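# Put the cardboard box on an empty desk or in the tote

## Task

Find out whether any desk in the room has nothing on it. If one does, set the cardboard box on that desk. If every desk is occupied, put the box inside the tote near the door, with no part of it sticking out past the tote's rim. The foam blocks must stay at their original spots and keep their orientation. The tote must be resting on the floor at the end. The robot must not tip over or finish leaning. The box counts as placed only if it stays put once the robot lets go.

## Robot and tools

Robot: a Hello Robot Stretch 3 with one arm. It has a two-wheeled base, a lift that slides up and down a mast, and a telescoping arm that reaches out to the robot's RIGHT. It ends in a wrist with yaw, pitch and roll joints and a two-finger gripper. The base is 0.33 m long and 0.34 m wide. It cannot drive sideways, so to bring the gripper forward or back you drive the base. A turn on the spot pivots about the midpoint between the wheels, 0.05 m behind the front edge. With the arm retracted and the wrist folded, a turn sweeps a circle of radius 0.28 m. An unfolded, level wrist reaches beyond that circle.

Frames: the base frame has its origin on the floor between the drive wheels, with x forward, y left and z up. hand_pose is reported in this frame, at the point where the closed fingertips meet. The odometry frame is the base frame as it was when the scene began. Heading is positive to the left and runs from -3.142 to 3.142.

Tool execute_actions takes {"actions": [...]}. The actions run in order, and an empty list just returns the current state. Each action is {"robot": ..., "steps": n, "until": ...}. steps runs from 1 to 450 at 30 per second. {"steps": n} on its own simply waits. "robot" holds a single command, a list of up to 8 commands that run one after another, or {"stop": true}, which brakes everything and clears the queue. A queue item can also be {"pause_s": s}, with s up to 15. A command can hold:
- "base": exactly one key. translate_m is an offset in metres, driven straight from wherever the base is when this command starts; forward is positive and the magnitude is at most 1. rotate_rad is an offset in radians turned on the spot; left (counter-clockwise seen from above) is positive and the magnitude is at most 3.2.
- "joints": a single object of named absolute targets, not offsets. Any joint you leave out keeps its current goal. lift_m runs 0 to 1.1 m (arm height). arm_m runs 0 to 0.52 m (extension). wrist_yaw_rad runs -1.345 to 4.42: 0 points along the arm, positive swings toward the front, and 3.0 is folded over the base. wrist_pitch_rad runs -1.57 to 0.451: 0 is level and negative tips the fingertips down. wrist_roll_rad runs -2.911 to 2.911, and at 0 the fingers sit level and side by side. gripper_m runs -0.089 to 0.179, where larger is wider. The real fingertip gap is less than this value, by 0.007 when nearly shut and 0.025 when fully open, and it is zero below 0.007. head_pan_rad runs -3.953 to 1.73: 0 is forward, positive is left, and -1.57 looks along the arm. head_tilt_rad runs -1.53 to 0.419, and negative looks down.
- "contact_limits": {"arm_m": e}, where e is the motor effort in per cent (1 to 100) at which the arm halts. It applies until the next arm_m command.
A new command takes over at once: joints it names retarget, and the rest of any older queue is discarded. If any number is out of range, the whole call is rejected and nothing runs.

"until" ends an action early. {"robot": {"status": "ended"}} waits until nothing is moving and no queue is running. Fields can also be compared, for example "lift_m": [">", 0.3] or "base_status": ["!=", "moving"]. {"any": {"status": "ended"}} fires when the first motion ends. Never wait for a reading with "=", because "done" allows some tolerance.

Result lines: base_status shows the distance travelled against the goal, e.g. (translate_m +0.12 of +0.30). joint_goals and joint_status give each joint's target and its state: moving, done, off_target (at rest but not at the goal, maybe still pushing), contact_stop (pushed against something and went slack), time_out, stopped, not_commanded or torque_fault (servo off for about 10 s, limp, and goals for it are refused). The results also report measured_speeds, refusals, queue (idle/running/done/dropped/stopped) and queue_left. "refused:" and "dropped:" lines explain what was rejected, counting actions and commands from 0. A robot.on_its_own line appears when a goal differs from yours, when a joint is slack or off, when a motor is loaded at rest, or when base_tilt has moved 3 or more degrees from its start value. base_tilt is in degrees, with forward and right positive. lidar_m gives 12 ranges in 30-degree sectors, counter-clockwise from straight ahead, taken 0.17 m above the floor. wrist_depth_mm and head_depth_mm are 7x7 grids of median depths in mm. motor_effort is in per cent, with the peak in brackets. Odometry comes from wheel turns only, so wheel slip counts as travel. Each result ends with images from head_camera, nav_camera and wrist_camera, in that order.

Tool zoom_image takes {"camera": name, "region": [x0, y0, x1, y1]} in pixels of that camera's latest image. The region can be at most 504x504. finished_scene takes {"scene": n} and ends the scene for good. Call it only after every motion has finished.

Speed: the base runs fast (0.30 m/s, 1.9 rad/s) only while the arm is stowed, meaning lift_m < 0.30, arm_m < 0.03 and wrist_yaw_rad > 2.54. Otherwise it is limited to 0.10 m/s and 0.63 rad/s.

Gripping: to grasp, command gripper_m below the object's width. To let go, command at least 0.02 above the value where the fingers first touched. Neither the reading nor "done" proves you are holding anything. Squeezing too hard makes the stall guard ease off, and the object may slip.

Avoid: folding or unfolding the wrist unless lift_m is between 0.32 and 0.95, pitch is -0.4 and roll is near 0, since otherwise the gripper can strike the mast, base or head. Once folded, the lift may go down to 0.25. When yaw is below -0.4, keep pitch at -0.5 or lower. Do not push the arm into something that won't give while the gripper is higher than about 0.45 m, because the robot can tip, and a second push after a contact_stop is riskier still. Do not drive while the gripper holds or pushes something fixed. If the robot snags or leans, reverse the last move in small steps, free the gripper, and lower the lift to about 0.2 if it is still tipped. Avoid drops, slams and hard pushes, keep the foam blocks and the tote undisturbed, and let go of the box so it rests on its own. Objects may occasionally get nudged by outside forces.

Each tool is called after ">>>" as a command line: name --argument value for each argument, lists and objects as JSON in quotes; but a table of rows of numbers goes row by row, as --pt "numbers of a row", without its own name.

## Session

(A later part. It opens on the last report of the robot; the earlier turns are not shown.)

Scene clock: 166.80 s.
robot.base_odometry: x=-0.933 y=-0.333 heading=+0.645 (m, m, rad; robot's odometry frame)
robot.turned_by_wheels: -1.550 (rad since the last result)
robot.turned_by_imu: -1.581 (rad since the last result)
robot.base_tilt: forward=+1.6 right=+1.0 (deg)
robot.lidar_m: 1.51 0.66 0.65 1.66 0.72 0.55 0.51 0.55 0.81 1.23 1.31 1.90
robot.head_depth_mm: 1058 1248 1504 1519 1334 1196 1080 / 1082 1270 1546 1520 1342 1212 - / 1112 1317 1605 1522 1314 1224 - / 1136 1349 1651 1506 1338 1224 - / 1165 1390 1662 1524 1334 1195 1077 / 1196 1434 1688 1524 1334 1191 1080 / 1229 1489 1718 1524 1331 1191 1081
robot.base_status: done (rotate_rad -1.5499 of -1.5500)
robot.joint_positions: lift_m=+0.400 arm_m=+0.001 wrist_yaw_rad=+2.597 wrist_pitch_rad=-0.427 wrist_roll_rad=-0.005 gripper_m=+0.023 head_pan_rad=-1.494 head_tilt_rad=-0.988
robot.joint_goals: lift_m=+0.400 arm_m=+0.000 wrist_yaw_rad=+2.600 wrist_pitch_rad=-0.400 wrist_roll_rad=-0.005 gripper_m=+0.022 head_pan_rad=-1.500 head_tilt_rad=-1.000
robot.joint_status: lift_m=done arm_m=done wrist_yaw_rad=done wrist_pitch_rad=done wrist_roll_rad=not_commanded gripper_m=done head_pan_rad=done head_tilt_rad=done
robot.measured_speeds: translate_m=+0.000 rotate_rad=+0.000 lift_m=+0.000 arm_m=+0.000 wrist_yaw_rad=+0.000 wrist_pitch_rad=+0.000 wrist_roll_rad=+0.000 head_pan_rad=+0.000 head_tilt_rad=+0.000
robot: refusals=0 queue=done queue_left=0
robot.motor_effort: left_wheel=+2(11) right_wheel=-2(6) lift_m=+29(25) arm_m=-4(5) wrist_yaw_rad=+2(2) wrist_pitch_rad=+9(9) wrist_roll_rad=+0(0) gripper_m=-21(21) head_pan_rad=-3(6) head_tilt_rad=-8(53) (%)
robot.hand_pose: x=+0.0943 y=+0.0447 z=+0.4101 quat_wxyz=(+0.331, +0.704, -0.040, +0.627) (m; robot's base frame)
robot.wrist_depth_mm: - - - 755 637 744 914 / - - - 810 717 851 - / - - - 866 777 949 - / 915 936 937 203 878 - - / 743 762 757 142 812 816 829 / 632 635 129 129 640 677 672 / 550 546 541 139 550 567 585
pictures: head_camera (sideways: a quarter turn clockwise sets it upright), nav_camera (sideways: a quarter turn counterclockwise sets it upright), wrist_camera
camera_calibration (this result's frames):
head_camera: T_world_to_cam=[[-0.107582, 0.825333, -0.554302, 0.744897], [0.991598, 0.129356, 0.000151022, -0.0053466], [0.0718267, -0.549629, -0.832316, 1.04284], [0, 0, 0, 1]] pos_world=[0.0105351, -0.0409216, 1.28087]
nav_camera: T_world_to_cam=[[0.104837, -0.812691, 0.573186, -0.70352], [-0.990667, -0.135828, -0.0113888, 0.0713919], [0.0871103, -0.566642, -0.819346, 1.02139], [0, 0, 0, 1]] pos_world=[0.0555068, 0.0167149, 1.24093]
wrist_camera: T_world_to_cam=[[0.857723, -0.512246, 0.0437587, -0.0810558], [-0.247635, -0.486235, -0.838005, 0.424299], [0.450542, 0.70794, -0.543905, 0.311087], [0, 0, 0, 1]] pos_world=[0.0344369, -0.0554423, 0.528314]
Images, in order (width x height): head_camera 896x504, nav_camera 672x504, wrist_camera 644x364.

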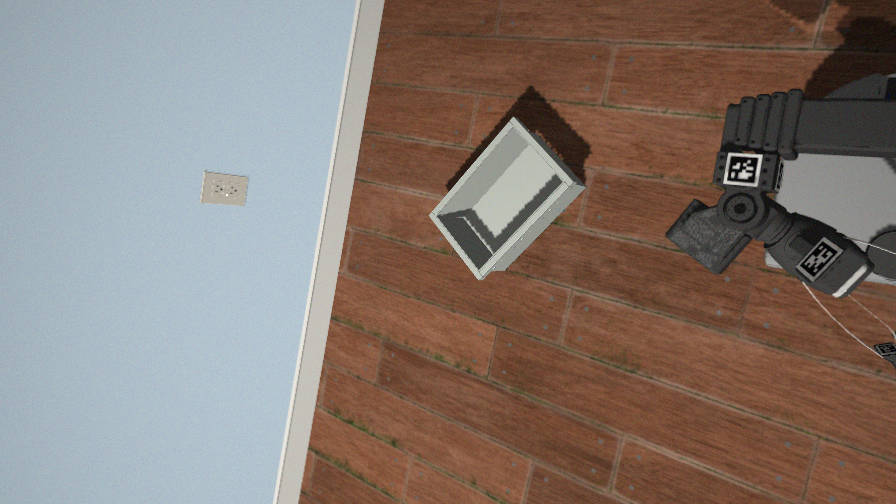

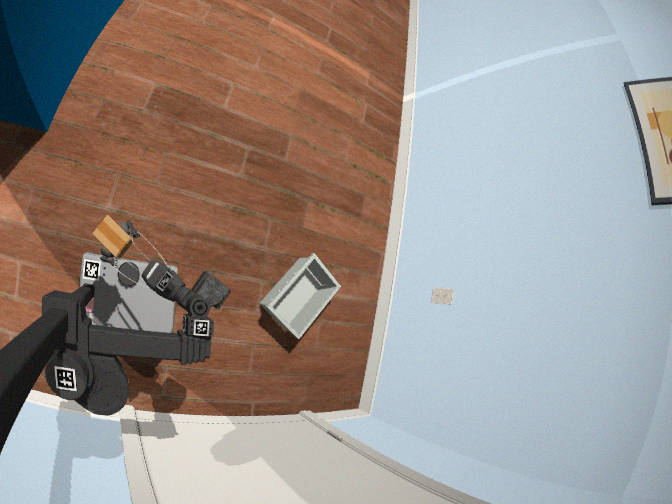

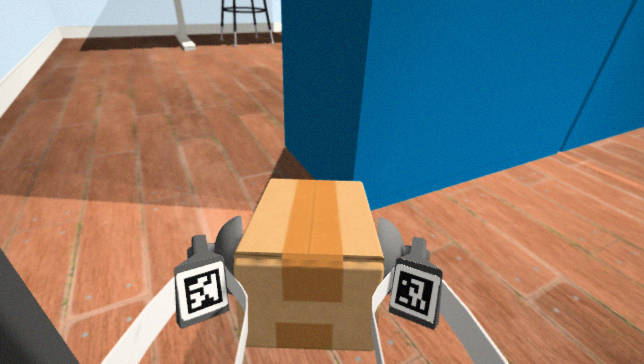

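>>> execute_actions --actions '[{"robot":[{"base":{"translate_m":-0.1},"joints":{"wrist_yaw_rad":0.79,"arm_m":0.42}},{"joints":{"wrist_pitch_rad":-0.7,"lift_m":0.32}}],"steps":450,"until":{"robot":{"status":"ended"}}}]'

Scene clock: 193.70 s.
robot.base_odometry: x=-1.013 y=-0.393 heading=+0.645 (m, m, rad; robot's odometry frame)
robot.turned_by_wheels: +0.000 (rad since the last result)
robot.turned_by_imu: +0.000 (rad since the last result)
robot.base_tilt: forward=+1.6 right=+1.1 (deg)
robot.lidar_m: 1.54 0.72 0.79 1.36 0.58 0.45 0.41 0.45 0.65 1.22 1.30 1.88
robot.head_depth_mm: 1055 1236 1499 1516 1342 1195 1085 / 1076 1266 1536 1553 1331 1192 1110 / 1108 1302 1590 1570 1324 1192 - / 1128 1342 1639 1461 1318 1193 - / 1158 1383 1659 1514 1335 1189 1080 / 1194 1418 1684 1522 1335 1192 1078 / 1220 1474 1715 1516 1332 1196 1084
robot.base_status: done (translate_m -0.1000 of -0.1000)
robot.joint_positions: lift_m=+0.320 arm_m=+0.420 wrist_yaw_rad=+0.791 wrist_pitch_rad=-0.720 wrist_roll_rad=-0.005 gripper_m=+0.023 head_pan_rad=-1.494 head_tilt_rad=-0.988
robot.joint_goals: lift_m=+0.320 arm_m=+0.420 wrist_yaw_rad=+0.790 wrist_pitch_rad=-0.700 wrist_roll_rad=-0.005 gripper_m=+0.022 head_pan_rad=-1.500 head_tilt_rad=-1.000
robot.joint_status: lift_m=done arm_m=done wrist_yaw_rad=done wrist_pitch_rad=done wrist_roll_rad=not_commanded gripper_m=done head_pan_rad=done head_tilt_rad=done
robot.measured_speeds: translate_m=+0.000 rotate_rad=+0.000 lift_m=+0.000 arm_m=+0.000 wrist_yaw_rad=+0.000 wrist_pitch_rad=+0.000 wrist_roll_rad=+0.000 head_pan_rad=+0.000 head_tilt_rad=+0.000
robot: refusals=0 queue=done queue_left=0
robot.motor_effort: left_wheel=+3(3) right_wheel=-1(4) lift_m=+12(29) arm_m=+5(1) wrist_yaw_rad=-1(4) wrist_pitch_rad=+6(9) wrist_roll_rad=+0(0) gripper_m=-20(21) head_pan_rad=-3(2) head_tilt_rad=-8(8) (%)
robot.hand_pose: x=+0.1042 y=-0.6889 z=+0.2720 quat_wxyz=(+0.708, +0.485, -0.512, +0.026) (m; robot's base frame)
robot.wrist_depth_mm: 861 879 902 870 687 536 456 / 718 726 750 759 714 583 479 / 613 609 627 640 644 625 518 / 528 537 553 202 563 574 535 / 467 469 352 142 484 508 503 / 425 428 129 129 404 443 453 / 383 389 343 138 356 401 404
pictures: head_camera (sideways: a quarter turn clockwise sets it upright), nav_camera (sideways: a quarter turn counterclockwise sets it upright), wrist_camera
camera_calibration (this result's frames):
head_camera: T_world_to_cam=[[-0.107582, 0.825333, -0.554302, 0.744897], [0.991598, 0.129356, 0.000151028, -0.00534661], [0.0718269, -0.549629, -0.832316, 1.04284], [0, 0, 0, 1]] pos_world=[0.0105351, -0.0409216, 1.28087]
nav_camera: T_world_to_cam=[[0.104837, -0.812691, 0.573186, -0.70352], [-0.990667, -0.135828, -0.0113888, 0.0713919], [0.0871104, -0.566642, -0.819346, 1.02139], [0, 0, 0, 1]] pos_world=[0.0555068, 0.0167149, 1.24093]
wrist_camera: T_world_to_cam=[[-0.689339, -0.72332, 0.0402431, -0.442498], [-0.570704, 0.507999, -0.645162, 0.620495], [0.446215, -0.467703, -0.762985, 0.000990857], [0, 0, 0, 1]] pos_world=[0.0486458, -0.634814, 0.418883]
Images, in order (width x height): head_camera 896x504, nav_camera 672x504, wrist_camera 644x364.

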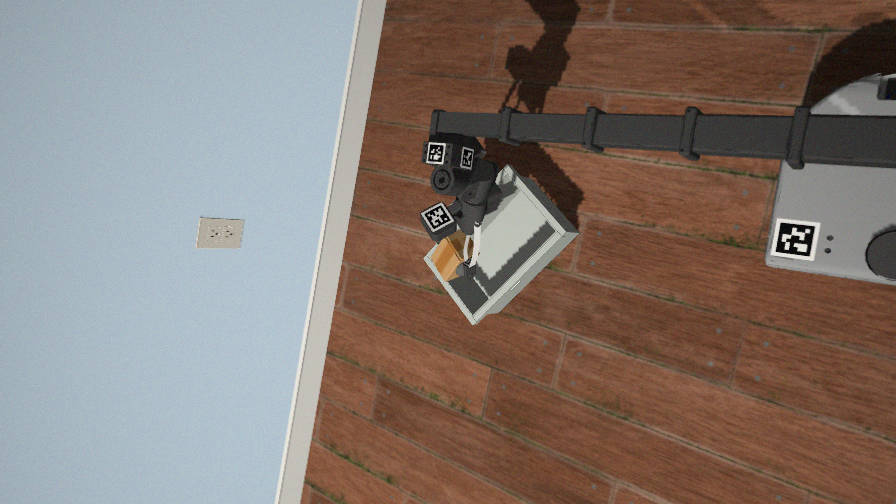

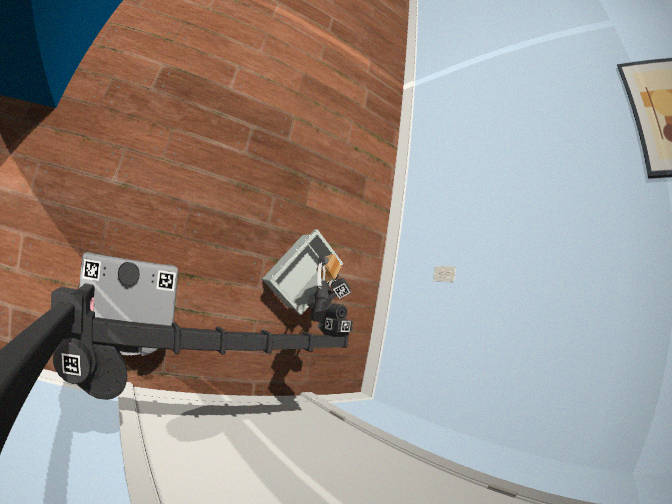

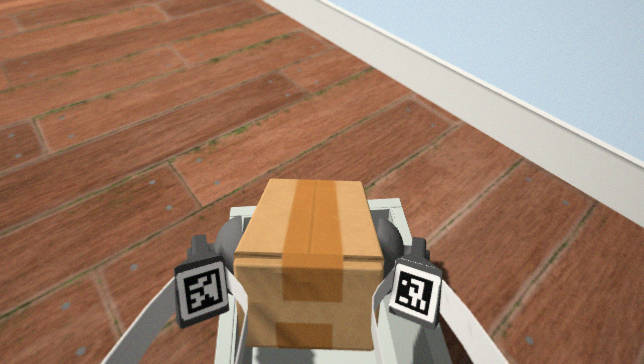

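>>> execute_actions --actions '[{"robot":{"joints":{"lift_m":0.19,"arm_m":0.432}},"steps":450,"until":{"robot":{"status":"ended"}}}]'

Scene clock: 200.37 s.
robot.base_odometry: x=-1.013 y=-0.393 heading=+0.645 (m, m, rad; robot's odometry frame)
robot.turned_by_wheels: +0.000 (rad since the last result)
robot.turned_by_imu: +0.000 (rad since the last result)
robot.base_tilt: forward=+1.5 right=+1.1 (deg)
robot.lidar_m: 1.54 0.72 0.79 1.36 0.59 0.45 0.41 0.45 0.65 0.67 1.30 1.88
robot.head_depth_mm: 1057 1236 1495 1525 1340 1196 1080 / 1076 1275 1546 1521 1339 1194 1110 / 1106 1300 1593 1548 1315 1202 - / 1133 1343 1641 1486 1313 1193 - / 1159 1392 1655 1514 1330 1191 1079 / 1195 1433 1679 1514 1335 1196 1087 / 1221 1473 1722 1517 1339 1192 1077
robot.base_status: done (translate_m -0.1000 of -0.1000)
robot.joint_positions: lift_m=+0.190 arm_m=+0.432 wrist_yaw_rad=+0.791 wrist_pitch_rad=-0.720 wrist_roll_rad=-0.005 gripper_m=+0.023 head_pan_rad=-1.494 head_tilt_rad=-0.988
robot.joint_goals: lift_m=+0.190 arm_m=+0.432 wrist_yaw_rad=+0.790 wrist_pitch_rad=-0.700 wrist_roll_rad=-0.005 gripper_m=+0.022 head_pan_rad=-1.500 head_tilt_rad=-1.000
robot.joint_status: lift_m=done arm_m=done wrist_yaw_rad=done wrist_pitch_rad=done wrist_roll_rad=not_commanded gripper_m=done head_pan_rad=done head_tilt_rad=done
robot.measured_speeds: translate_m=+0.000 rotate_rad=+0.000 lift_m=+0.000 arm_m=+0.000 wrist_yaw_rad=+0.000 wrist_pitch_rad=+0.000 wrist_roll_rad=+0.000 head_pan_rad=+0.000 head_tilt_rad=+0.000
robot: refusals=0 queue=done queue_left=0
robot.motor_effort: left_wheel=+3(3) right_wheel=-1(2) lift_m=+12(13) arm_m=+5(4) wrist_yaw_rad=-1(1) wrist_pitch_rad=+6(6) wrist_roll_rad=+0(0) gripper_m=-20(21) head_pan_rad=-3(3) head_tilt_rad=-8(8) (%)
robot.hand_pose: x=+0.1042 y=-0.7009 z=+0.1420 quat_wxyz=(+0.708, +0.485, -0.512, +0.026) (m; robot's base frame)
robot.wrist_depth_mm: 603 611 629 665 629 516 451 / 487 514 511 535 537 538 464 / 425 431 270 275 287 458 454 / 368 369 281 203 278 396 403 / 327 321 201 142 241 341 351 / 291 292 130 129 214 199 314 / 265 259 236 138 263 172 284
pictures: head_camera (sideways: a quarter turn clockwise sets it upright), nav_camera (sideways: a quarter turn counterclockwise sets it upright), wrist_camera
camera_calibration (this result's frames):
head_camera: T_world_to_cam=[[-0.107582, 0.825333, -0.554302, 0.744897], [0.991598, 0.129356, 0.000151022, -0.0053466], [0.0718271, -0.549629, -0.832316, 1.04284], [0, 0, 0, 1]] pos_world=[0.0105351, -0.0409216, 1.28087]
nav_camera: T_world_to_cam=[[0.104837, -0.812691, 0.573186, -0.70352], [-0.990667, -0.135829, -0.0113888, 0.0713919], [0.0871107, -0.566642, -0.819346, 1.02139], [0, 0, 0, 1]] pos_world=[0.0555068, 0.0167149, 1.24093]
wrist_camera: T_world_to_cam=[[-0.689334, -0.723325, 0.0402399, -0.445945], [-0.570785, 0.508078, -0.645028, 0.542712], [0.44612, -0.467608, -0.763099, -0.103726], [0, 0, 0, 1]] pos_world=[0.0486407, -0.646806, 0.288856]
Images, in order (width x height): head_camera 896x504, nav_camera 672x504, wrist_camera 644x364.

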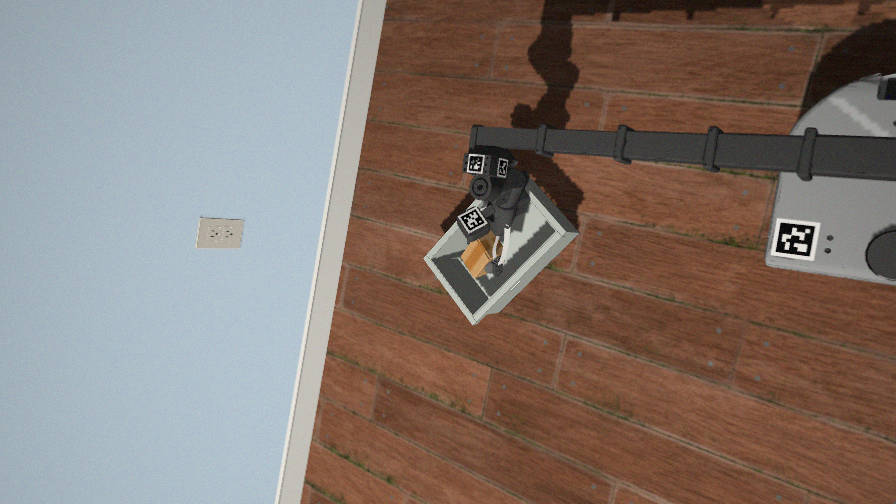

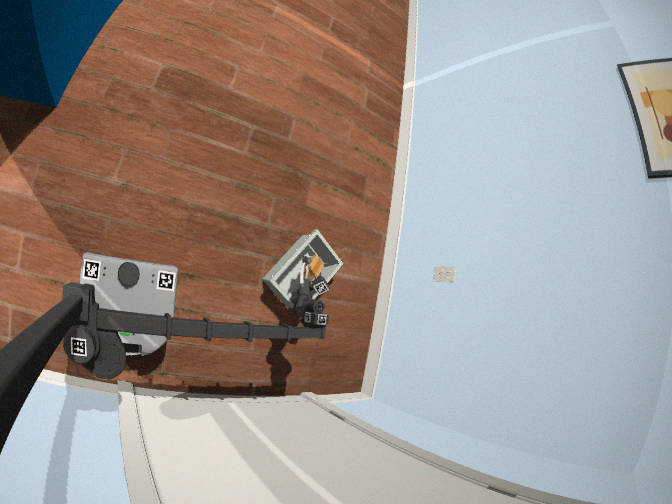

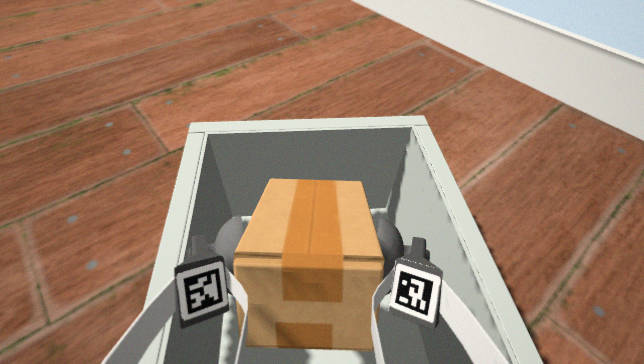

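>>> execute_actions --actions '[{"robot":{"joints":{"lift_m":0.10,"arm_m":0.442,"wrist_pitch_rad":-0.61}},"steps":450,"until":{"robot":{"status":"ended"}}}]'

Scene clock: 210.33 s.
robot.base_odometry: x=-1.013 y=-0.393 heading=+0.645 (m, m, rad; robot's odometry frame)
robot.turned_by_wheels: +0.000 (rad since the last result)
robot.turned_by_imu: +0.000 (rad since the last result)
robot.base_tilt: forward=+1.6 right=+1.1 (deg)
robot.lidar_m: 1.54 0.72 0.79 1.36 0.58 0.45 0.41 0.45 0.65 1.22 1.30 1.88
robot.head_depth_mm: 1060 1235 1495 1514 1338 1194 1079 / 1083 1272 1546 1529 1334 1194 1107 / 1104 1299 1586 1522 1319 1192 - / 1130 1339 1644 1492 1314 1189 - / 1162 1384 1658 1516 1331 1193 1076 / 1185 1419 1682 1519 1339 1191 1083 / 1224 1475 1721 1523 1343 1193 1078
robot.base_status: done (translate_m -0.1000 of -0.1000)
robot.joint_positions: lift_m=+0.100 arm_m=+0.442 wrist_yaw_rad=+0.791 wrist_pitch_rad=-0.638 wrist_roll_rad=-0.005 gripper_m=+0.023 head_pan_rad=-1.494 head_tilt_rad=-0.988
robot.joint_goals: lift_m=+0.100 arm_m=+0.442 wrist_yaw_rad=+0.790 wrist_pitch_rad=-0.610 wrist_roll_rad=-0.005 gripper_m=+0.022 head_pan_rad=-1.500 head_tilt_rad=-1.000
robot.joint_status: lift_m=done arm_m=done wrist_yaw_rad=done wrist_pitch_rad=done wrist_roll_rad=not_commanded gripper_m=done head_pan_rad=done head_tilt_rad=done
robot.measured_speeds: translate_m=+0.000 rotate_rad=+0.000 lift_m=+0.000 arm_m=+0.000 wrist_yaw_rad=+0.000 wrist_pitch_rad=+0.000 wrist_roll_rad=+0.000 head_pan_rad=+0.000 head_tilt_rad=+0.000
robot: refusals=0 queue=done queue_left=0
robot.motor_effort: left_wheel=+2(2) right_wheel=-2(2) lift_m=+12(10) arm_m=+5(3) wrist_yaw_rad=+0(1) wrist_pitch_rad=+9(9) wrist_roll_rad=+0(0) gripper_m=-21(21) head_pan_rad=-3(2) head_tilt_rad=-8(8) (%)
robot.hand_pose: x=+0.1147 y=-0.7213 z=+0.0672 quat_wxyz=(+0.707, +0.463, -0.532, +0.055) (m; robot's base frame)
robot.wrist_depth_mm: 531 549 565 567 569 499 424 / 414 385 206 213 214 466 448 / 338 163 229 238 232 176 376 / 280 155 259 203 249 146 315 / 114 152 230 142 220 145 255 / 106 140 130 129 195 146 107 / 105 138 192 139 199 139 103
pictures: head_camera (sideways: a quarter turn clockwise sets it upright), nav_camera (sideways: a quarter turn counterclockwise sets it upright), wrist_camera
camera_calibration (this result's frames):
head_camera: T_world_to_cam=[[-0.107582, 0.825333, -0.554302, 0.744897], [0.991598, 0.129356, 0.000151028, -0.00534661], [0.0718269, -0.549629, -0.832316, 1.04284], [0, 0, 0, 1]] pos_world=[0.0105351, -0.0409216, 1.28087]
nav_camera: T_world_to_cam=[[0.104837, -0.812691, 0.573186, -0.70352], [-0.990667, -0.135828, -0.0113888, 0.0713919], [0.0871104, -0.566642, -0.819346, 1.02139], [0, 0, 0, 1]] pos_world=[0.0555068, 0.0167149, 1.24093]
wrist_camera: T_world_to_cam=[[-0.69168, -0.721006, 0.0415837, -0.448568], [-0.531299, 0.468999, -0.705522, 0.482135], [0.489182, -0.510089, -0.707467, -0.214377], [0, 0, 0, 1]] pos_world=[0.0507616, -0.658893, 0.207145]
Images, in order (width x height): head_camera 896x504, nav_camera 672x504, wrist_camera 644x364.

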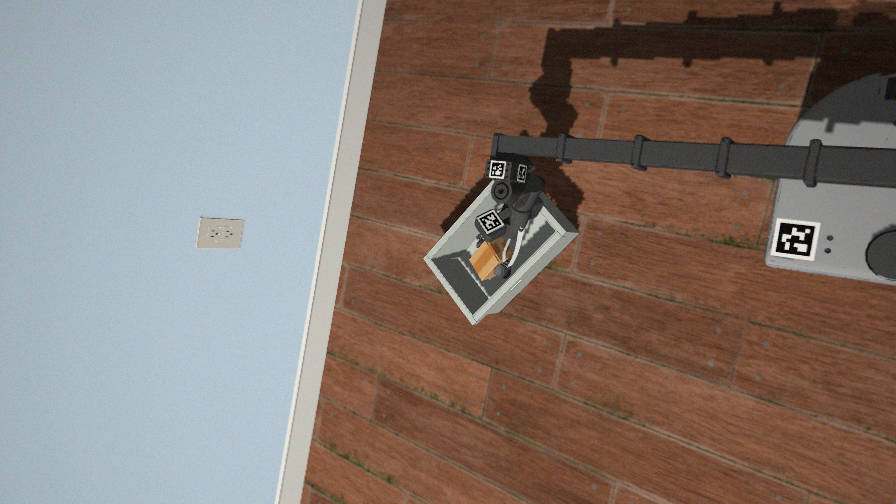

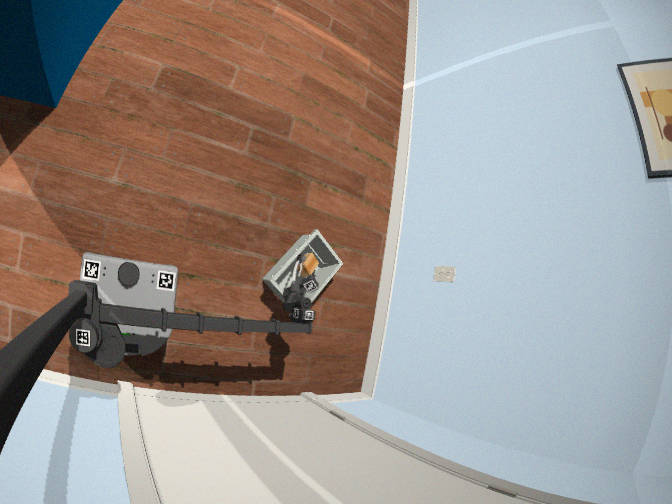

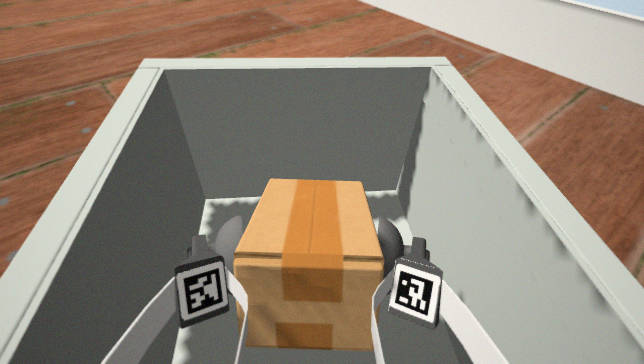

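>>> execute_actions --actions '[{"robot":{"joints":{"lift_m":0.087}},"steps":100,"until":{"robot":{"status":"ended"}}},{"robot":[{"joints":{"gripper_m":0.092}},{"joints":{"lift_m":0.25}}],"steps":300,"until":{"robot":{"status":"ended"}}}]'

Scene clock: 219.53 s.
robot.base_odometry: x=-1.013 y=-0.393 heading=+0.645 (m, m, rad; robot's odometry frame)
robot.turned_by_wheels: +0.000 (rad since the last result)
robot.turned_by_imu: +0.000 (rad since the last result)
robot.base_tilt: forward=+1.5 right=+1.0 (deg)
robot.lidar_m: 1.53 0.72 0.79 1.35 0.58 0.45 0.41 0.45 0.65 1.22 1.30 1.87
robot.head_depth_mm: 1057 1235 1489 1524 1341 1196 1078 / 1079 1270 1545 1545 1338 1194 1111 / 1110 1301 1604 1579 1333 1193 - / 1130 1348 1631 1486 1310 1193 - / 1161 1387 1658 1514 1332 1195 1080 / 1194 1423 1682 1517 1336 1195 1079 / 1219 1478 1714 1514 1336 1196 1081
robot.base_status: done (translate_m -0.1000 of -0.1000)
robot.joint_positions: lift_m=+0.250 arm_m=+0.442 wrist_yaw_rad=+0.791 wrist_pitch_rad=-0.628 wrist_roll_rad=-0.005 gripper_m=+0.092 head_pan_rad=-1.494 head_tilt_rad=-0.988
robot.joint_goals: lift_m=+0.250 arm_m=+0.442 wrist_yaw_rad=+0.790 wrist_pitch_rad=-0.610 wrist_roll_rad=-0.005 gripper_m=+0.092 head_pan_rad=-1.500 head_tilt_rad=-1.000
robot.joint_status: lift_m=done arm_m=done wrist_yaw_rad=done wrist_pitch_rad=done wrist_roll_rad=not_commanded gripper_m=done head_pan_rad=done head_tilt_rad=done
robot.measured_speeds: translate_m=+0.000 rotate_rad=+0.000 lift_m=+0.000 arm_m=+0.000 wrist_yaw_rad=+0.000 wrist_pitch_rad=+0.000 wrist_roll_rad=+0.000 head_pan_rad=+0.000 head_tilt_rad=+0.000
robot: refusals=0 queue=done queue_left=0
robot.motor_effort: left_wheel=+3(3) right_wheel=-2(2) lift_m=+28(26) arm_m=+5(5) wrist_yaw_rad=-1(0) wrist_pitch_rad=+6(9) wrist_roll_rad=+0(0) gripper_m=-1(86) head_pan_rad=-3(3) head_tilt_rad=-8(7) (%)
robot.hand_pose: x=+0.1159 y=-0.7224 z=+0.2181 quat_wxyz=(+0.706, +0.461, -0.534, +0.058) (m; robot's base frame)
robot.wrist_depth_mm: 942 948 947 837 641 508 432 / 706 723 763 754 672 545 453 / 584 588 600 620 622 569 481 / 490 500 516 516 524 530 501 / 425 437 319 322 436 457 464 / 377 381 364 372 334 400 402 / 338 336 334 303 279 351 356
pictures: head_camera (sideways: a quarter turn clockwise sets it upright), nav_camera (sideways: a quarter turn counterclockwise sets it upright), wrist_camera
camera_calibration (this result's frames):
head_camera: T_world_to_cam=[[-0.107582, 0.825333, -0.554302, 0.744897], [0.991598, 0.129356, 0.000151022, -0.0053466], [0.0718269, -0.549629, -0.832316, 1.04284], [0, 0, 0, 1]] pos_world=[0.0105351, -0.0409216, 1.28087]
nav_camera: T_world_to_cam=[[0.104837, -0.812691, 0.573186, -0.70352], [-0.990667, -0.135828, -0.0113888, 0.0713919], [0.0871104, -0.566642, -0.819346, 1.02139], [0, 0, 0, 1]] pos_world=[0.0555068, 0.0167149, 1.24093]
wrist_camera: T_world_to_cam=[[-0.691963, -0.720727, 0.0417227, -0.454671], [-0.526466, 0.464222, -0.712272, 0.587266], [0.493985, -0.514832, -0.700662, -0.114207], [0, 0, 0, 1]] pos_world=[0.0509768, -0.659113, 0.357243]
Images, in order (width x height): head_camera 896x504, nav_camera 672x504, wrist_camera 644x364.

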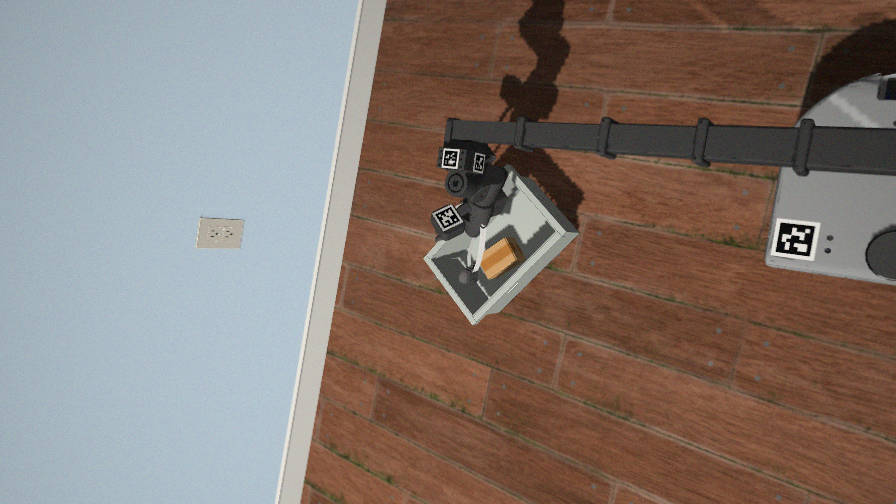

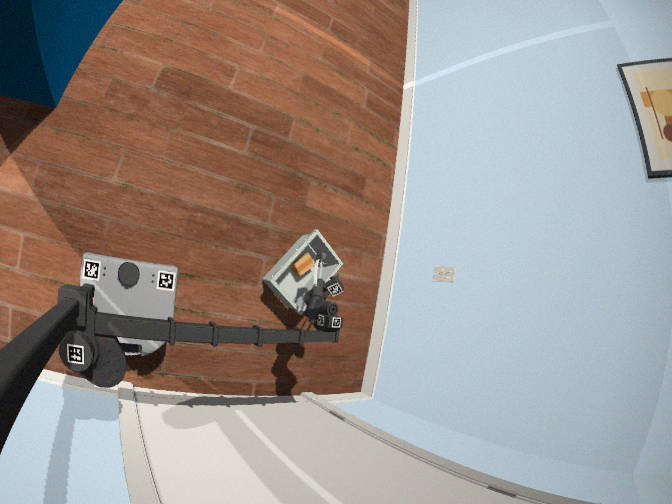

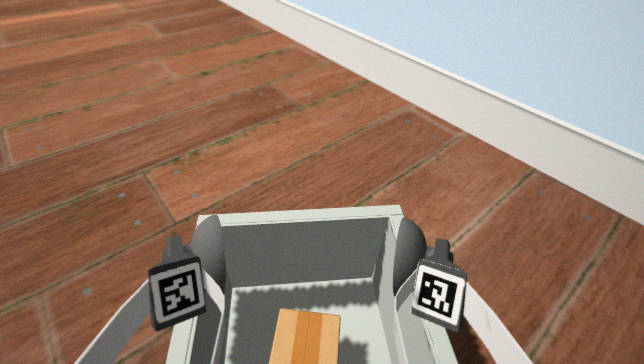

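>>> finished_scene --scene 2

The scene is finished: the task was done.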